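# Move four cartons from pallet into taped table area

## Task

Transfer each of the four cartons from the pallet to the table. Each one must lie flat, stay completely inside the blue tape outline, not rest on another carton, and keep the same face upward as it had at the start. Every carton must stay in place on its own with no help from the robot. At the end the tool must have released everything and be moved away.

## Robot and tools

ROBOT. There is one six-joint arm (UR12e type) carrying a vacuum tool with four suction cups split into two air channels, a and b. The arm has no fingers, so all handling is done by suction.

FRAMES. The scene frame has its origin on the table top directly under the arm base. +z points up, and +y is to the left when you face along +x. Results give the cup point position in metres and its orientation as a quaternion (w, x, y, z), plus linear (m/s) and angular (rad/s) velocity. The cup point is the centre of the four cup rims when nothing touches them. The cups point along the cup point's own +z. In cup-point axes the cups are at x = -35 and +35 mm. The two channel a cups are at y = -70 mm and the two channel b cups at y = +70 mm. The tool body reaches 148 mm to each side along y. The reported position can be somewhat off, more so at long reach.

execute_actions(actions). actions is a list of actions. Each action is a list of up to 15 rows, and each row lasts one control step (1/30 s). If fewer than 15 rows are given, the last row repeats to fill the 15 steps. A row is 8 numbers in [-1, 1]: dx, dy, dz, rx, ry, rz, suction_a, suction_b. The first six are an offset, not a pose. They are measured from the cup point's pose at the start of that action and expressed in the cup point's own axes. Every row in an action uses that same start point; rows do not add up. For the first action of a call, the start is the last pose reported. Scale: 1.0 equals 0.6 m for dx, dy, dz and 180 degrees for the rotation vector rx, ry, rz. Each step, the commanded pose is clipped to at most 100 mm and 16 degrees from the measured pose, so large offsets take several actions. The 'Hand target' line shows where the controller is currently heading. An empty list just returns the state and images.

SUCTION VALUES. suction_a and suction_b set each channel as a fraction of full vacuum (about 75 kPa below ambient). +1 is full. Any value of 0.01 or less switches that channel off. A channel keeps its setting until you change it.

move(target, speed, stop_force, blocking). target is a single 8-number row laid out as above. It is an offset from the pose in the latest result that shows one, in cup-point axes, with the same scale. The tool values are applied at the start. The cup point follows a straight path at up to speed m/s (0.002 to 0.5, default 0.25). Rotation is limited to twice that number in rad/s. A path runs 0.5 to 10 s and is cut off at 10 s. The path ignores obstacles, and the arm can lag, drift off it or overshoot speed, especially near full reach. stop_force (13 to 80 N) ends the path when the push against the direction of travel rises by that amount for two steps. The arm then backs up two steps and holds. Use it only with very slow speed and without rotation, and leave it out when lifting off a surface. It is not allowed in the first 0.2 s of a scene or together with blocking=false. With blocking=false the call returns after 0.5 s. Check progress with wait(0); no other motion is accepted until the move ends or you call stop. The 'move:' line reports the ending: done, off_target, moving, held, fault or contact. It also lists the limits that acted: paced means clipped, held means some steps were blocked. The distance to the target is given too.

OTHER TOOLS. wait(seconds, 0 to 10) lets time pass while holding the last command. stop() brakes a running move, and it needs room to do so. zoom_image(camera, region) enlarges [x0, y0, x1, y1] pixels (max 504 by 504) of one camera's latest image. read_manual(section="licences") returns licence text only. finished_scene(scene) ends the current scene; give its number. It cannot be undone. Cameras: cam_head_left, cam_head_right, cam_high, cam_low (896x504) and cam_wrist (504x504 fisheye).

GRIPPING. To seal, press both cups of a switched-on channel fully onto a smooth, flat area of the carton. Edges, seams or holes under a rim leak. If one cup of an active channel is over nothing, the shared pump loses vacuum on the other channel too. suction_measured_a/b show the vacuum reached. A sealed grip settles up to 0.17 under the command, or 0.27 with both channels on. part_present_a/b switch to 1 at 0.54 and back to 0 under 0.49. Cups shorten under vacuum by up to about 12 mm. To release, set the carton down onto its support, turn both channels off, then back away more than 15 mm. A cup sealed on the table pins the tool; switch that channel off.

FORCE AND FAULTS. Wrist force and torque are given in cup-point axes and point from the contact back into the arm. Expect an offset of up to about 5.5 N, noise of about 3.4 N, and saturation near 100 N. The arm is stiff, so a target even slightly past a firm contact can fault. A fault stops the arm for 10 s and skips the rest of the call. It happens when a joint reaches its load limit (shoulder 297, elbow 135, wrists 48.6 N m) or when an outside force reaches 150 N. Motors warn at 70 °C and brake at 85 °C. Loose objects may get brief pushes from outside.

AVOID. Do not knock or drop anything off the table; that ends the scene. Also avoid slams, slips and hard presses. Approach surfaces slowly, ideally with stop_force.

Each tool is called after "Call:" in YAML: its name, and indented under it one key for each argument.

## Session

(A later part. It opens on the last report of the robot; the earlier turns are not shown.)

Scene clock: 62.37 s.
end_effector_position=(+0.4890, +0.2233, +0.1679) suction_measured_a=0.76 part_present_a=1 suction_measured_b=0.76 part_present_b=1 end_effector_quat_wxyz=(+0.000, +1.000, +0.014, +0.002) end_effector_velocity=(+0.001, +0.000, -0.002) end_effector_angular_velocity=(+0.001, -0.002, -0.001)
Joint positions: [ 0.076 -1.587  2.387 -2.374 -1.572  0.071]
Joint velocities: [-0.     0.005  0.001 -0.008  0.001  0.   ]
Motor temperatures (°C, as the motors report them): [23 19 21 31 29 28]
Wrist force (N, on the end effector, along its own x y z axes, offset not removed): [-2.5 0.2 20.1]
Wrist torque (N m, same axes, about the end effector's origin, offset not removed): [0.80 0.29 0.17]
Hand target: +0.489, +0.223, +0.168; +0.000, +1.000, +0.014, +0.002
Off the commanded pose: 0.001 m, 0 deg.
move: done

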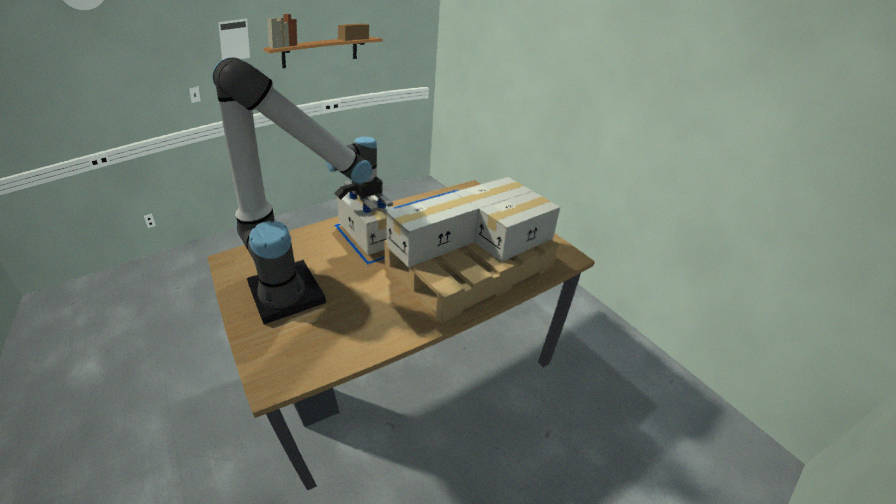

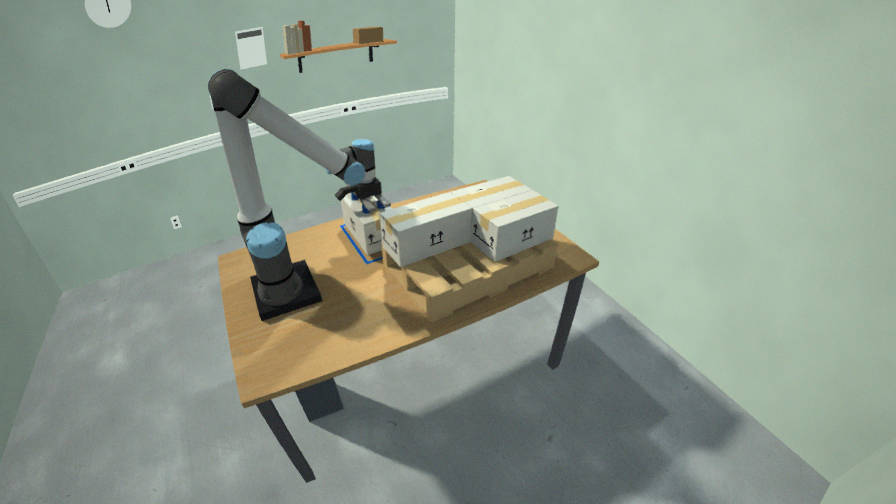

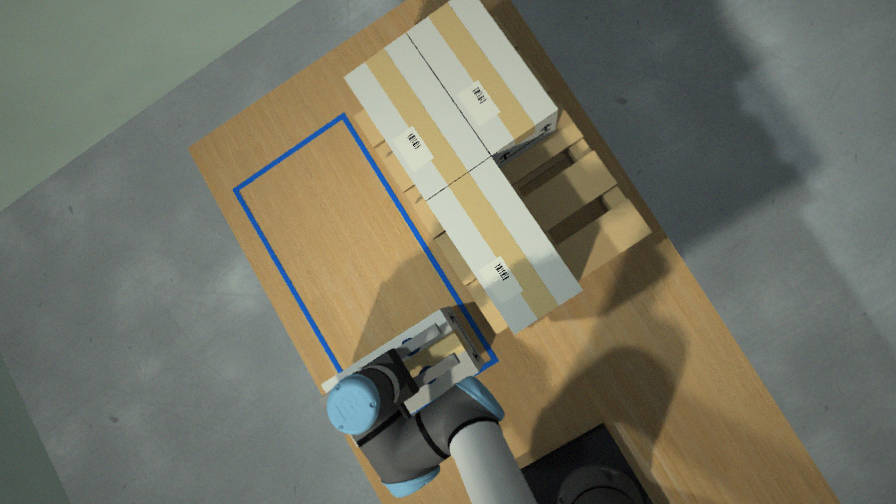

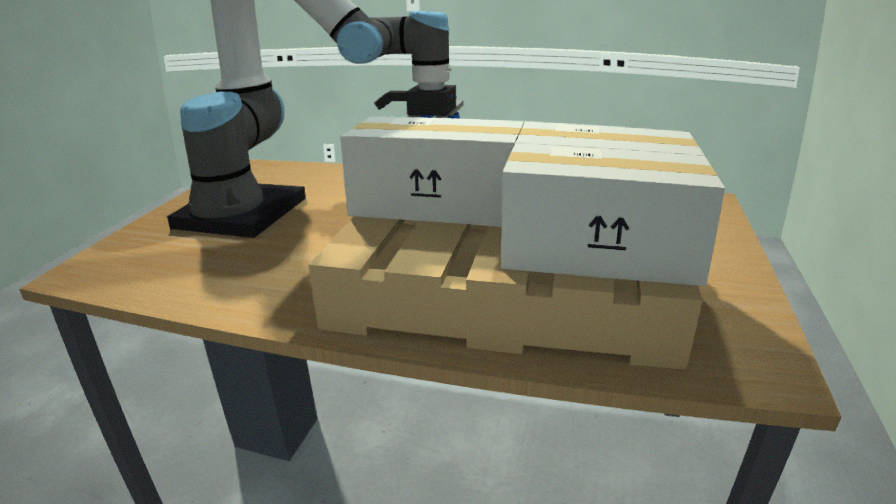

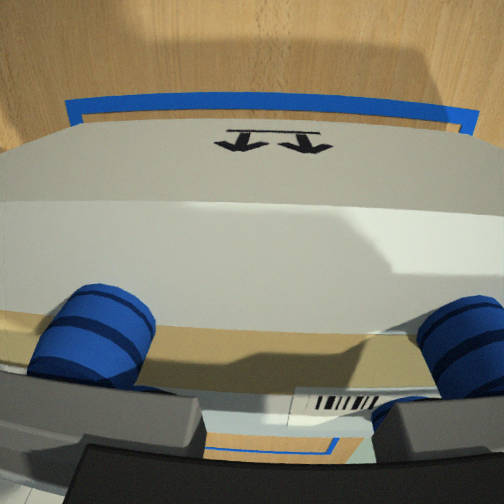

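Call:
move:
  target: [-0.007,0,0.027,0,0,0,1,1]
  speed: 0.05

Call:
move:
  target: [0,0,0.03,0,0,0,1,1]
  speed: 0.008
  stop_force: 15

Scene clock: 68.33 s.
end_effector_position=(+0.4849, +0.2232, +0.1521) suction_measured_a=0.76 part_present_a=1 suction_measured_b=0.76 part_present_b=1 end_effector_quat_wxyz=(+0.000, +1.000, +0.014, +0.002) end_effector_velocity=(-0.000, -0.000, -0.003) end_effector_angular_velocity=(-0.001, -0.001, -0.000)
Joint positions: [ 0.076 -1.566  2.407 -2.415 -1.572  0.072]
Joint velocities: [-0.     0.004  0.003 -0.008 -0.001  0.   ]
Motor temperatures (°C, as the motors report them): [23 19 21 31 29 28]
Wrist force (N, on the end effector, along its own x y z axes, offset not removed): [-0.5 -1.5 21.7]
Wrist torque (N m, same axes, about the end effector's origin, offset not removed): [0.55 0.09 0.10]
Hand target: +0.485, +0.223, +0.152; +0.000, +1.000, +0.014, +0.002
Off the commanded pose: 0.000 m, 0 deg.
move: done

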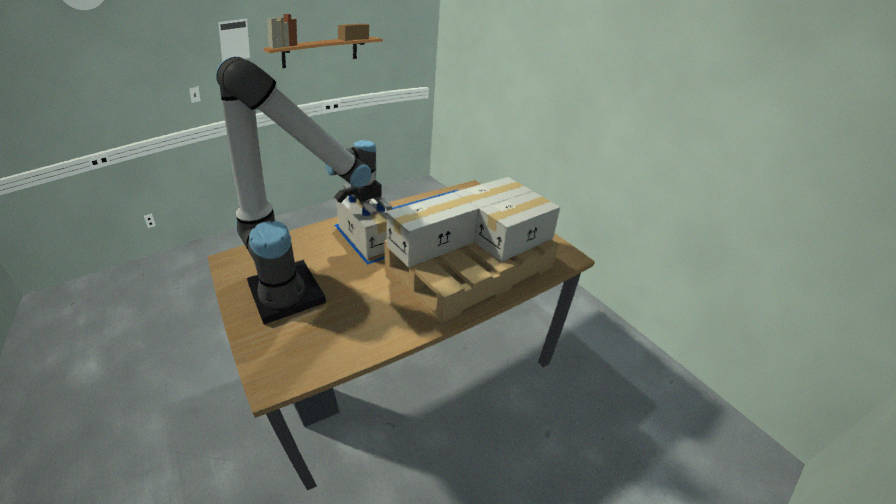

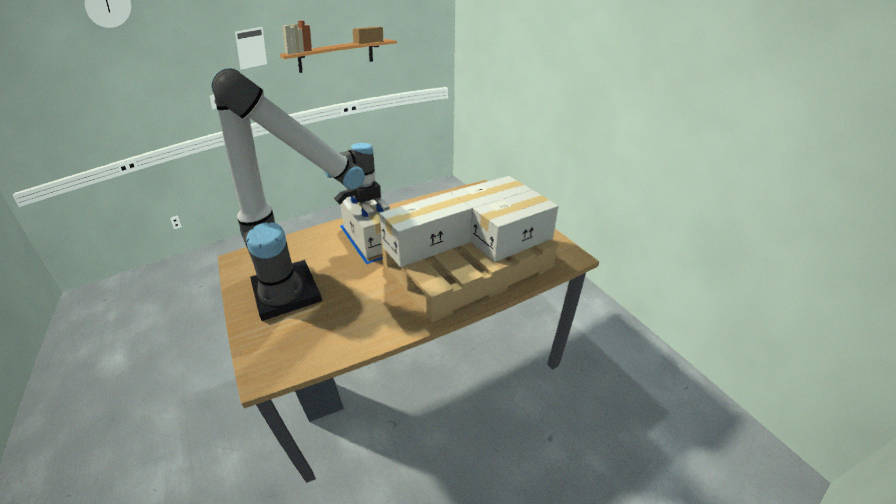

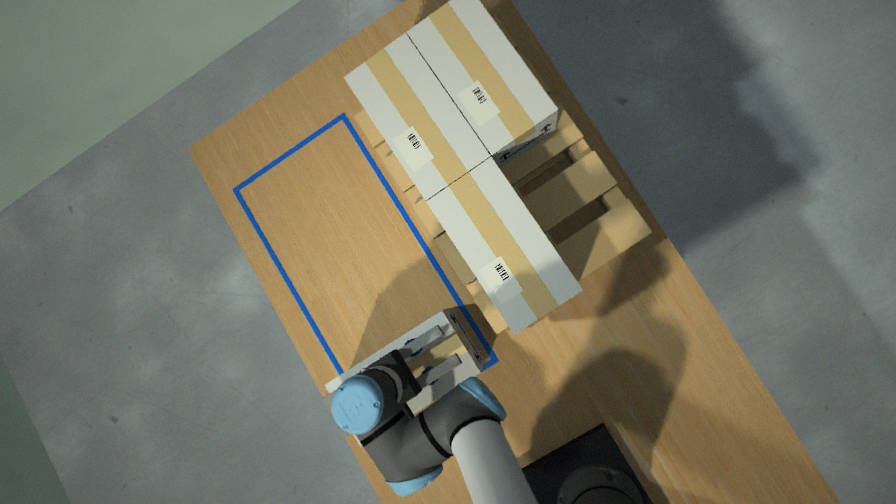

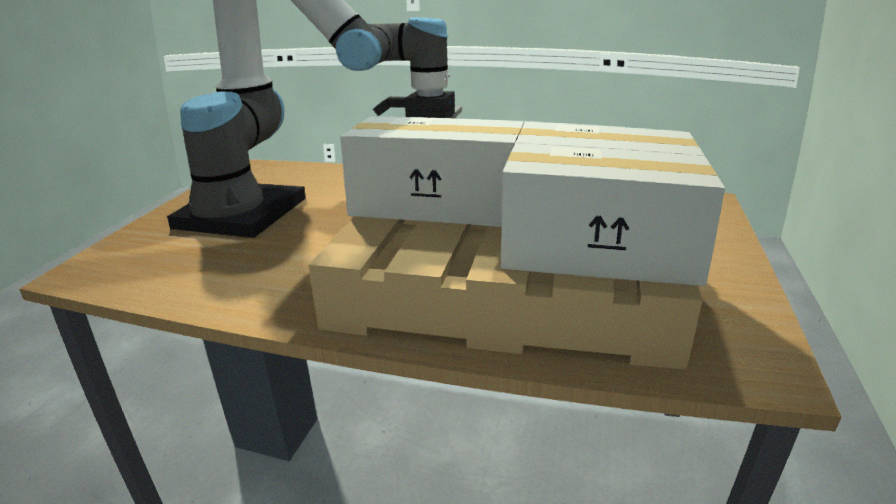

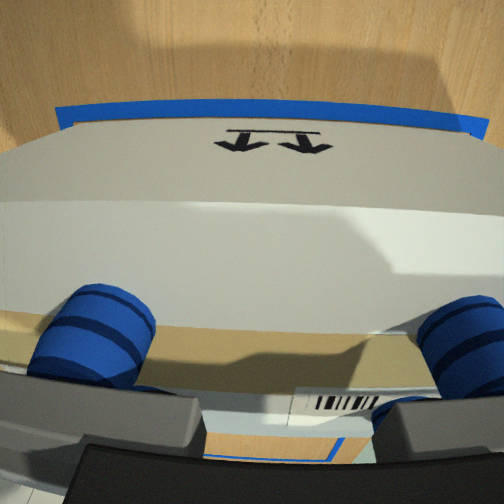

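Scene clock: 69.80 s.
end_effector_position=(+0.4849, +0.2232, +0.1435) suction_measured_a=0.76 part_present_a=1 suction_measured_b=0.76 part_present_b=1 end_effector_quat_wxyz=(+0.000, +1.000, +0.014, +0.002) end_effector_velocity=(-0.002, -0.000, +0.001) end_effector_angular_velocity=(-0.001, +0.004, +0.001)
Joint positions: [ 0.076 -1.55   2.413 -2.437 -1.572  0.072]
Joint velocities: [ 0.    -0.004  0.     0.008 -0.001 -0.   ]
Motor temperatures (°C, as the motors report them): [23 19 21 31 29 28]
Wrist force (N, on the end effector, along its own x y z axes, offset not removed): [9.8 -5.0 -22.2]
Wrist torque (N m, same axes, about the end effector's origin, offset not removed): [1.28 -1.38 0.33]
Hand target: +0.485, +0.223, +0.144; +0.000, +1.000, +0.014, +0.002
Off the commanded pose: 0.009 m, 0 deg.
move: contact

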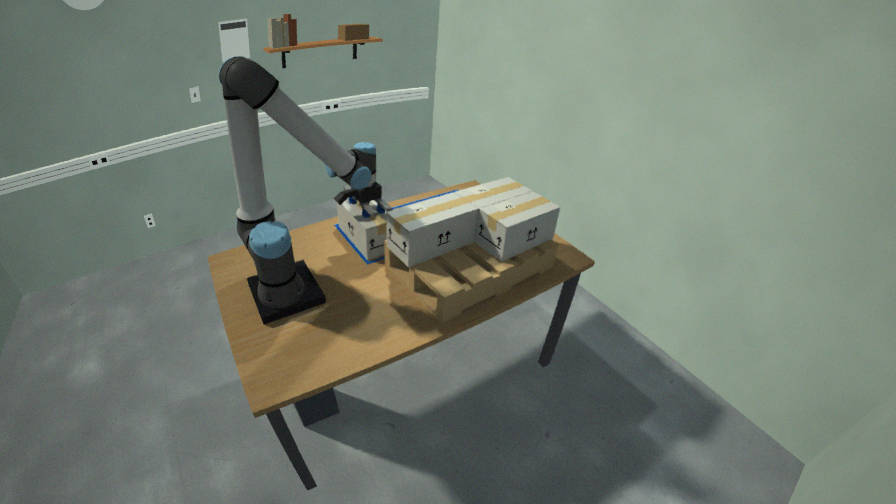

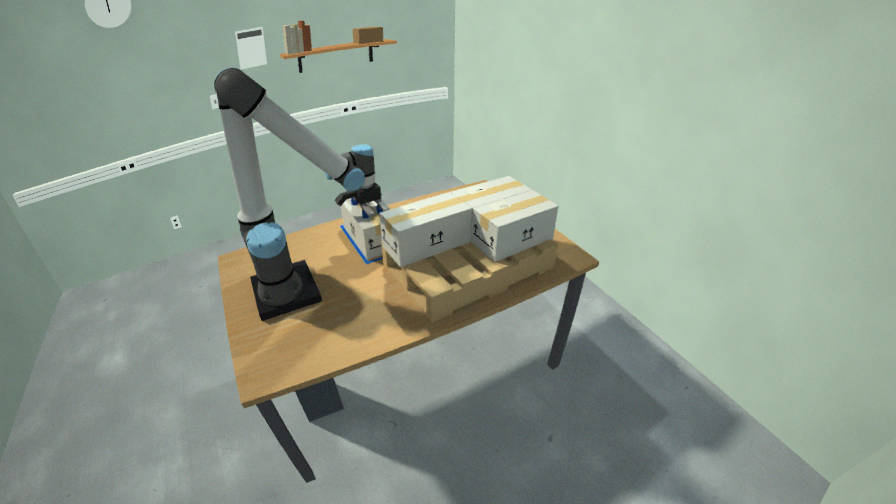

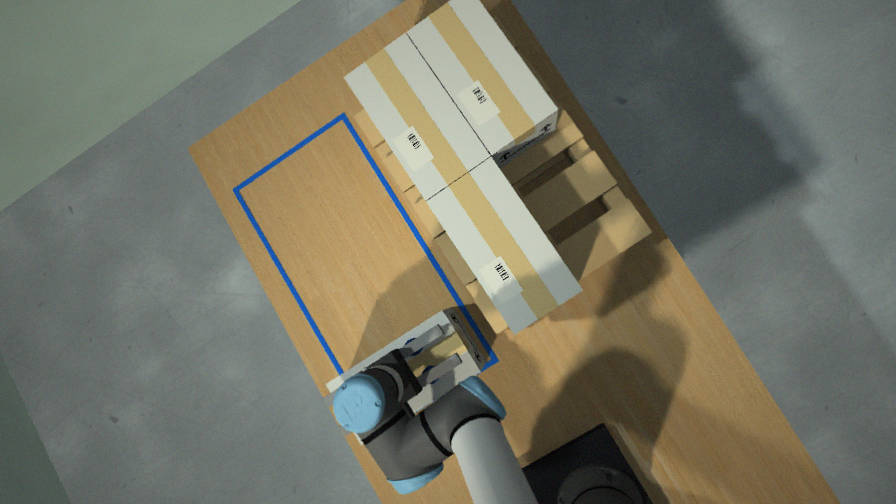

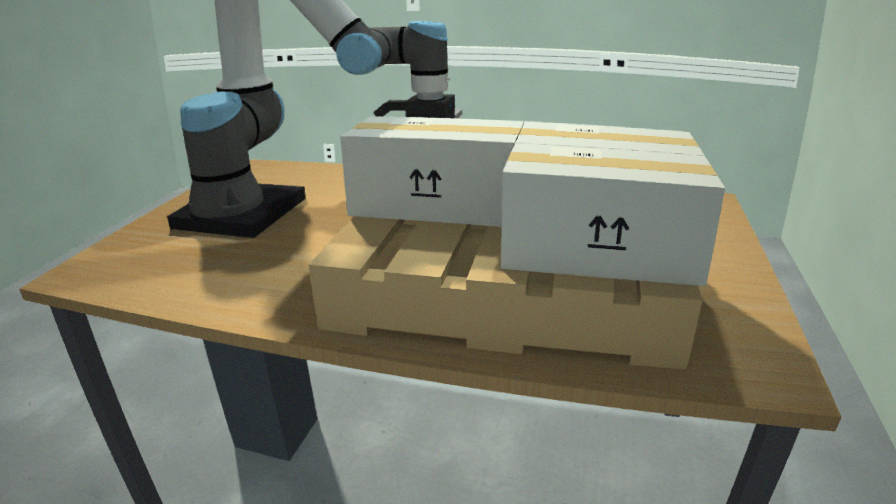

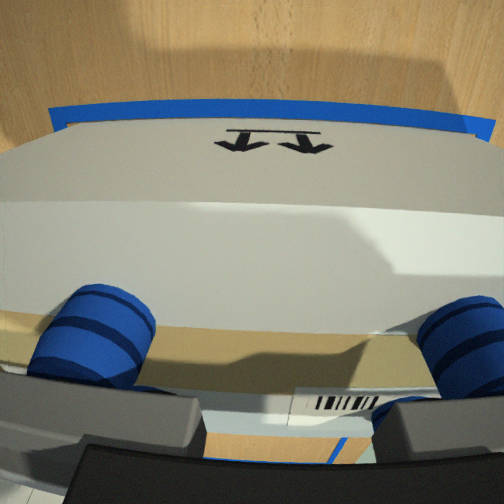

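Call:
move:
  target: [0,0,-0.01,0,0,0,0,0]
  speed: 0.02

Call:
move:
  target: [0,0,-0.26,0,0,0,0,0]
  speed: 0.4

Call:
move:
  target: [0.161,0.558,0,0,0,-0.507,0,0]
  speed: 0.5

Call:
move:
  target: [0,0,0.034,0,0,0,0,0]
  speed: 0.1

Scene clock: 84.70 s.
end_effector_position=(+0.4849, +0.2232, +0.1490) suction_measured_a=0.01 part_present_a=0 suction_measured_b=0.01 part_present_b=0 end_effector_quat_wxyz=(+0.000, +1.000, +0.014, +0.002) end_effector_velocity=(+0.001, -0.001, +0.003) end_effector_angular_velocity=(+0.000, -0.001, -0.002)
Joint positions: [ 0.076 -1.56   2.409 -2.423 -1.572  0.072]
Joint velocities: [-0.002 -0.005 -0.004  0.008  0.    -0.   ]
Motor temperatures (°C, as the motors report them): [23 19 21 31 29 28]
Wrist force (N, on the end effector, along its own x y z axes, offset not removed): [-1.3 -0.6 -31.9]
Wrist torque (N m, same axes, about the end effector's origin, offset not removed): [-0.11 -0.17 0.13]
Hand target: +0.485, +0.223, +0.149; +0.000, +1.000, +0.014, +0.002
Off the commanded pose: 0.000 m, 0 deg.
move: done

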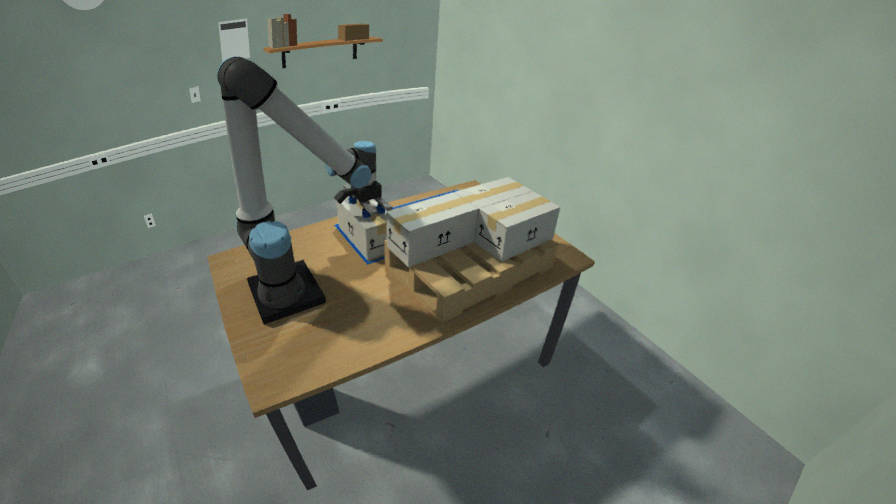

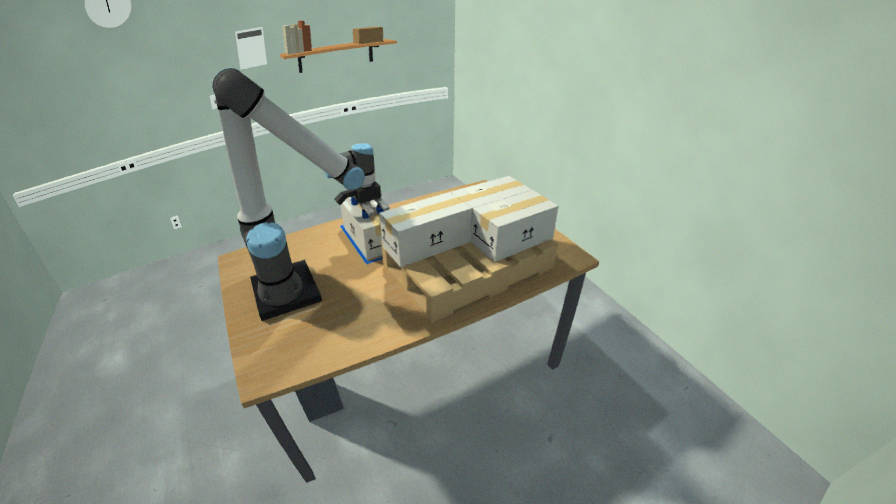

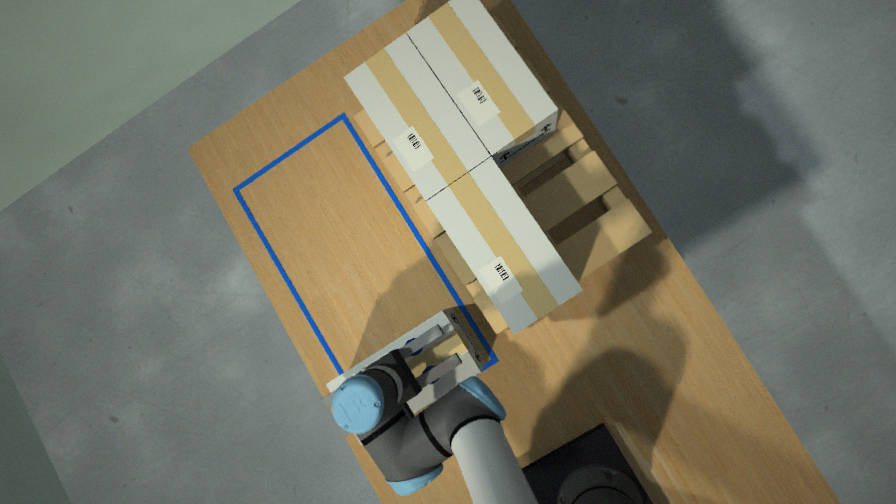

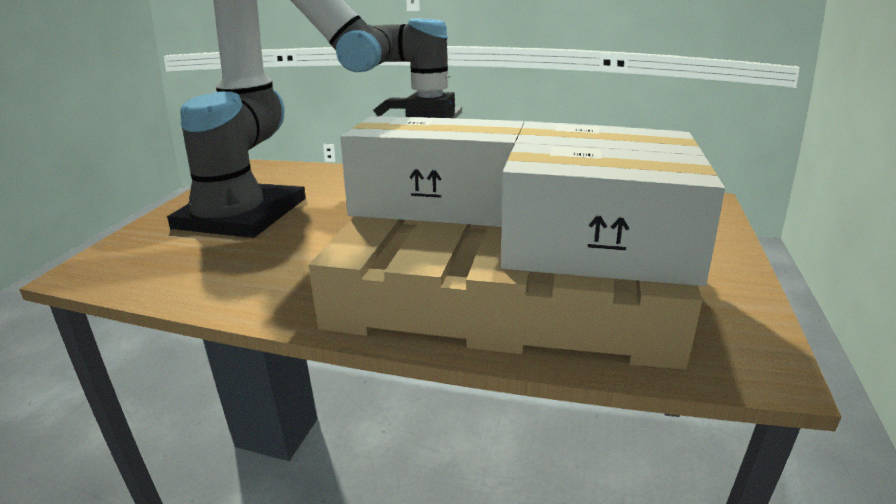

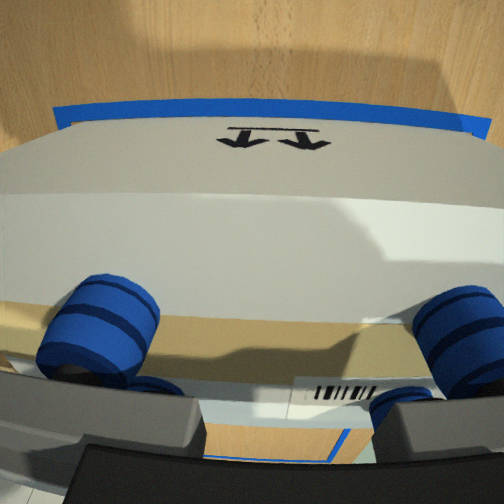

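Scene clock: 85.87 s.
end_effector_position=(+0.4846, +0.2233, +0.3045) suction_measured_a=0.01 part_present_a=0 suction_measured_b=0.01 part_present_b=0 end_effector_quat_wxyz=(+0.000, +1.000, +0.014, +0.002) end_effector_velocity=(-0.000, +0.000, +0.002) end_effector_angular_velocity=(-0.000, +0.003, +0.001)
Joint positions: [ 0.077 -1.776  2.249 -2.048 -1.572  0.072]
Joint velocities: [ 0.    -0.002 -0.004  0.009 -0.    -0.   ]
Motor temperatures (°C, as the motors report them): [23 19 21 31 29 28]
Wrist force (N, on the end effector, along its own x y z axes, offset not removed): [0.8 -2.5 -4.5]
Wrist torque (N m, same axes, about the end effector's origin, offset not removed): [-0.32 -0.26 0.09]
Hand target: +0.485, +0.223, +0.305; +0.000, +1.000, +0.014, +0.002
Off the commanded pose: 0.001 m, 0 deg.
move: done

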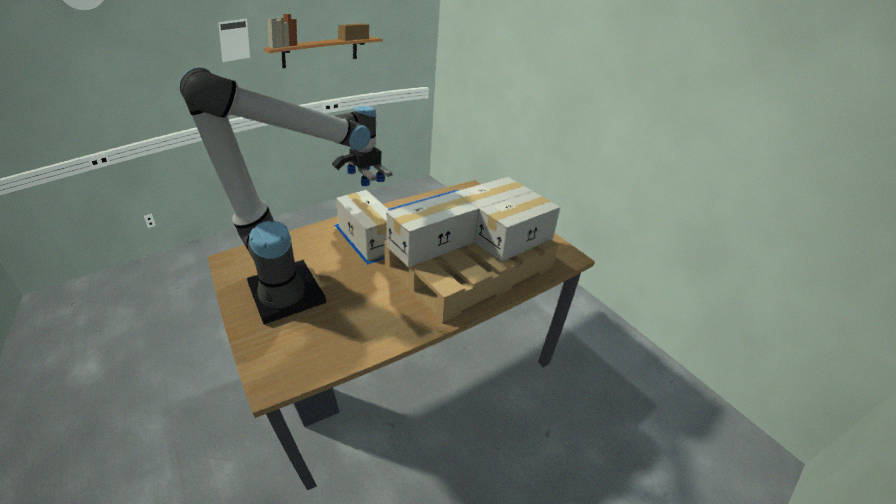

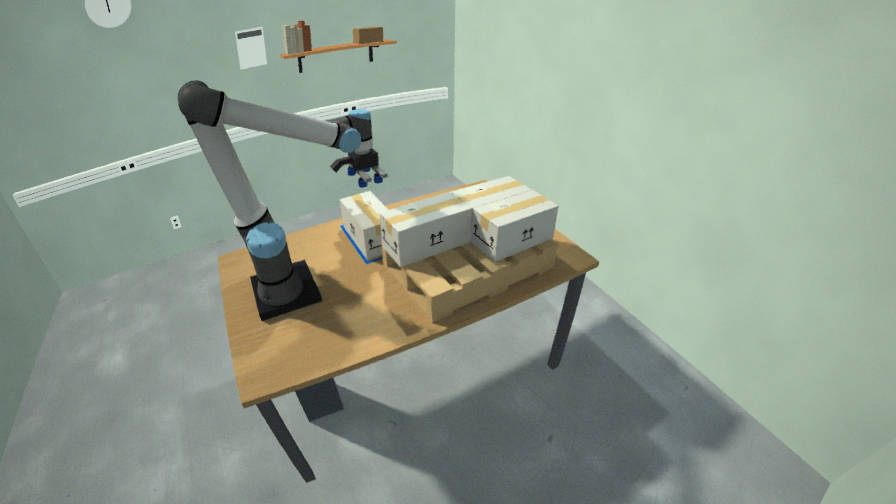

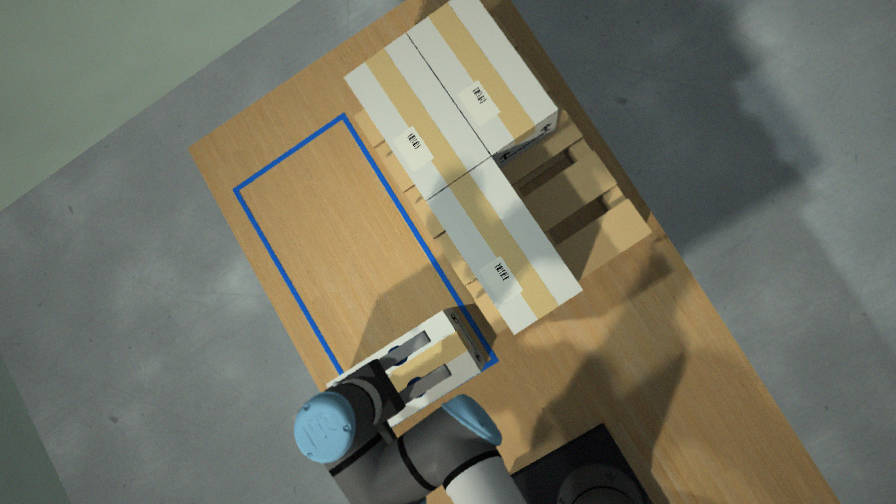

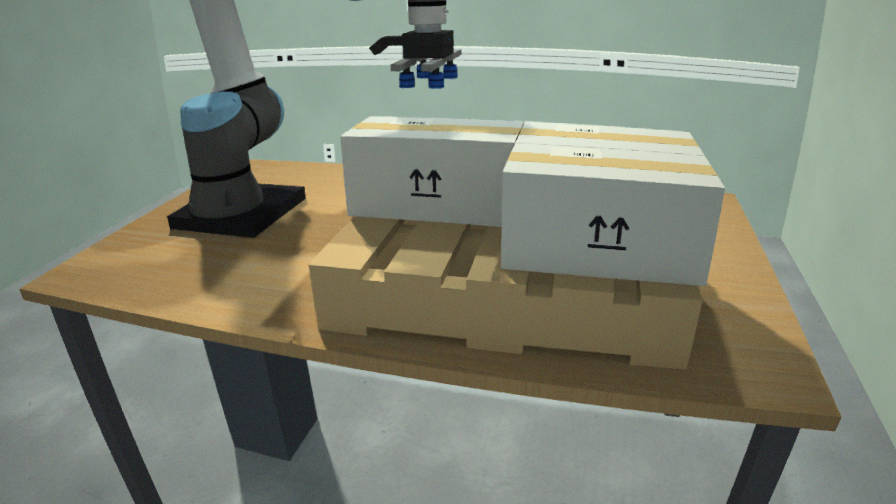

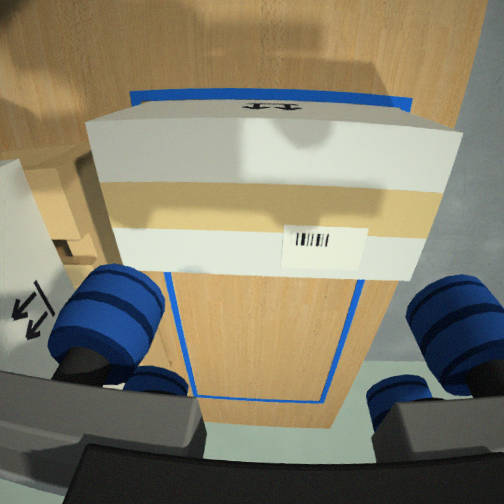

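Scene clock: 88.20 s.
end_effector_position=(+0.5906, -0.1081, +0.3051) suction_measured_a=0.01 part_present_a=0 suction_measured_b=0.01 part_present_b=0 end_effector_quat_wxyz=(+0.002, +0.690, +0.724, +0.001) end_effector_velocity=(+0.001, -0.002, -0.001) end_effector_angular_velocity=(+0.003, +0.001, +0.016)
Joint positions: [-0.498 -1.652  2.145 -2.068 -1.571 -2.094]
Joint velocities: [-0.003  0.003 -0.002  0.001  0.002 -0.02 ]
Motor temperatures (°C, as the motors report them): [23 19 21 31 29 28]
Wrist force (N, on the end effector, along its own x y z axes, offset not removed): [1.6 -0.9 0.6]
Wrist torque (N m, same axes, about the end effector's origin, offset not removed): [-0.15 -0.45 0.05]
Hand target: +0.591, -0.108, +0.305; +0.002, +0.689, +0.725, +0.001
Off the commanded pose: 0.001 m, 0 deg.
move: done

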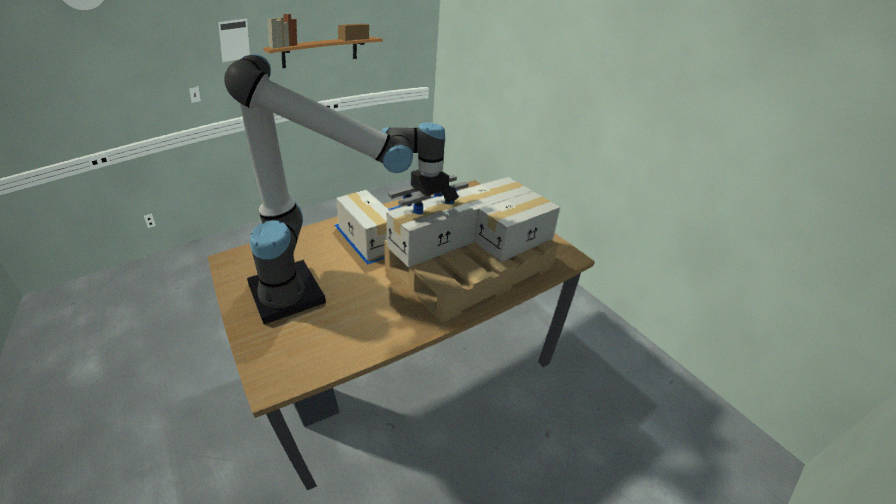

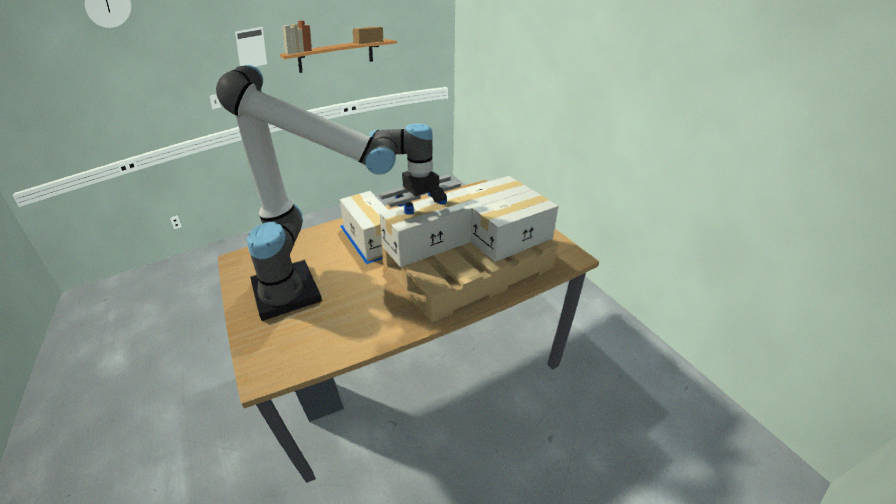

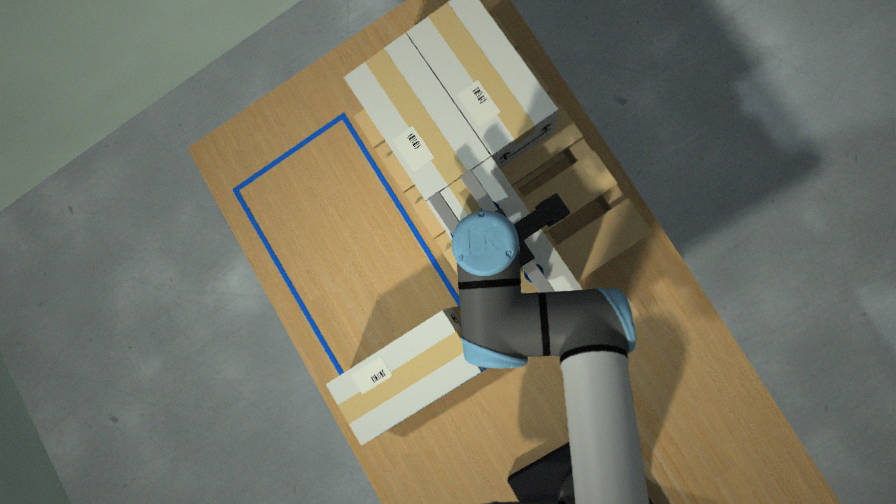

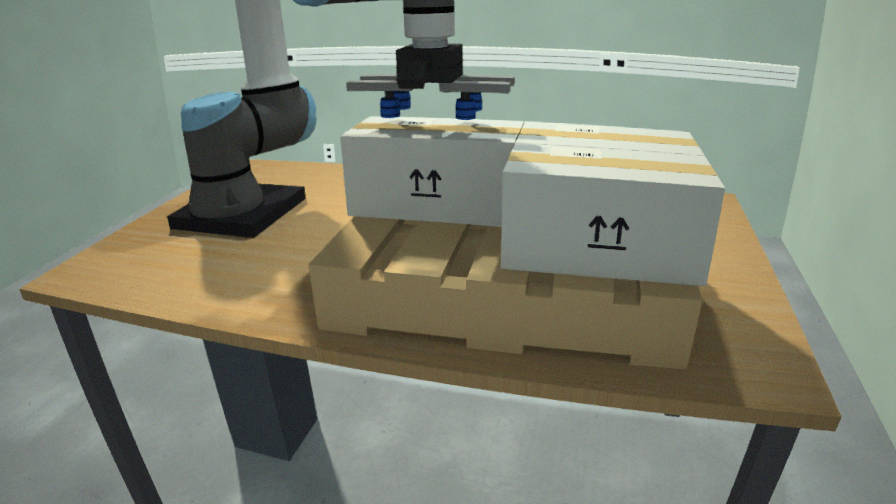

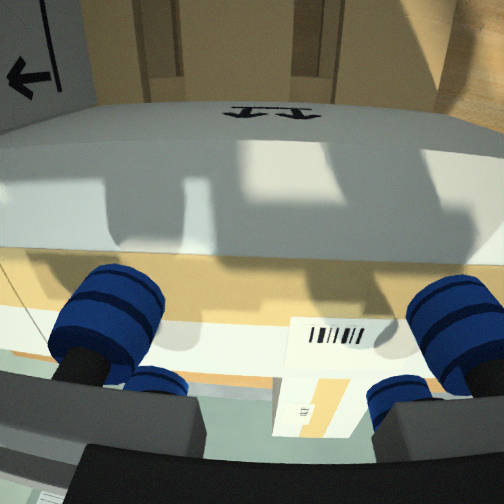

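Scene clock: 89.07 s.
end_effector_position=(+0.5906, -0.1082, +0.2850) suction_measured_a=0.01 part_present_a=0 suction_measured_b=0.01 part_present_b=0 end_effector_quat_wxyz=(+0.002, +0.690, +0.724, +0.001) end_effector_velocity=(+0.000, +0.000, -0.002) end_effector_angular_velocity=(-0.001, -0.001, +0.001)
Joint positions: [-0.498 -1.632  2.168 -2.11  -1.571 -2.094]
Joint velocities: [ 0.001  0.002  0.003 -0.006 -0.     0.   ]
Motor temperatures (°C, as the motors report them): [23 19 21 31 29 28]
Wrist force (N, on the end effector, along its own x y z axes, offset not removed): [2.0 -0.1 -4.0]
Wrist torque (N m, same axes, about the end effector's origin, offset not removed): [-0.15 -0.38 0.18]
Hand target: +0.591, -0.108, +0.285; +0.002, +0.690, +0.724, +0.001
Off the commanded pose: 0.000 m, 0 deg.
move: done

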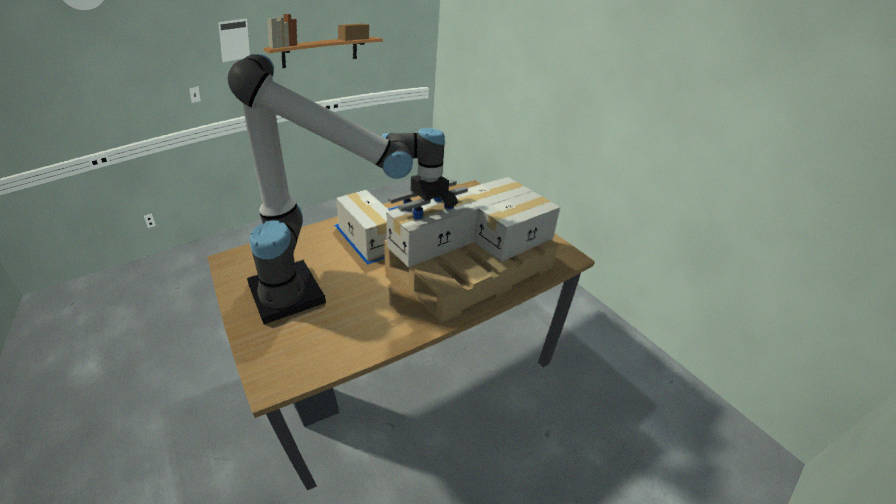

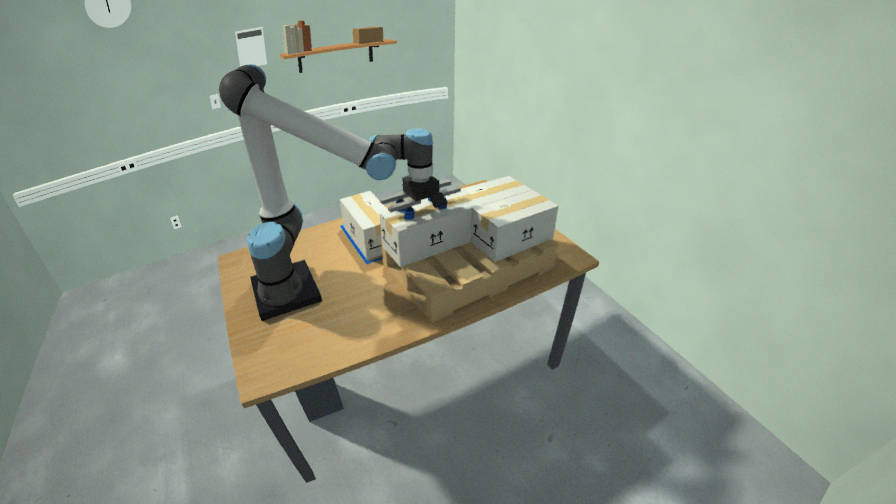

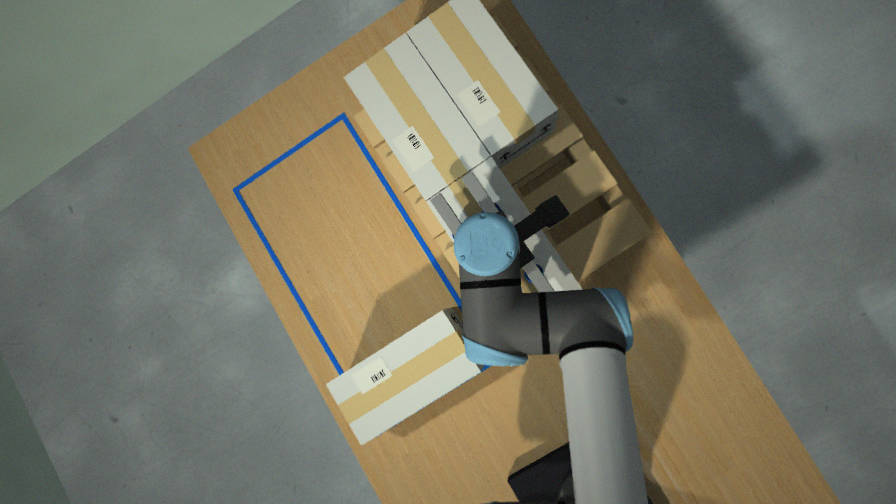

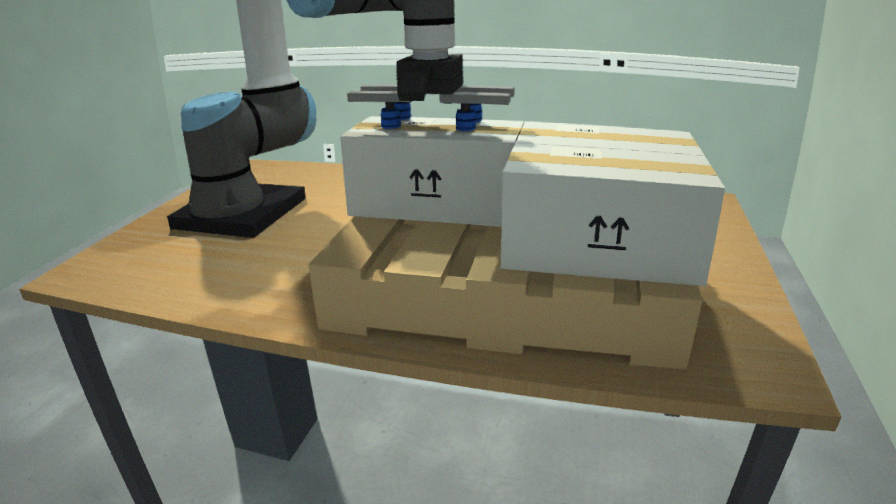

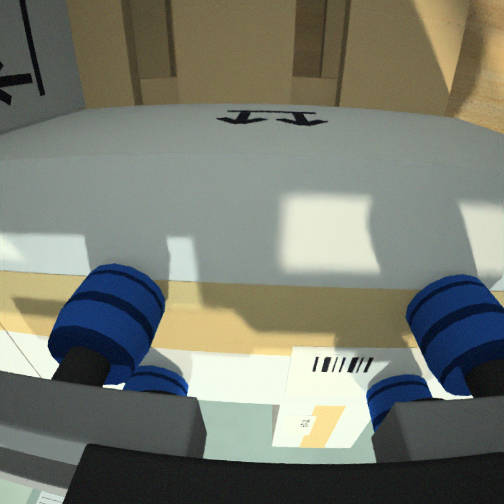

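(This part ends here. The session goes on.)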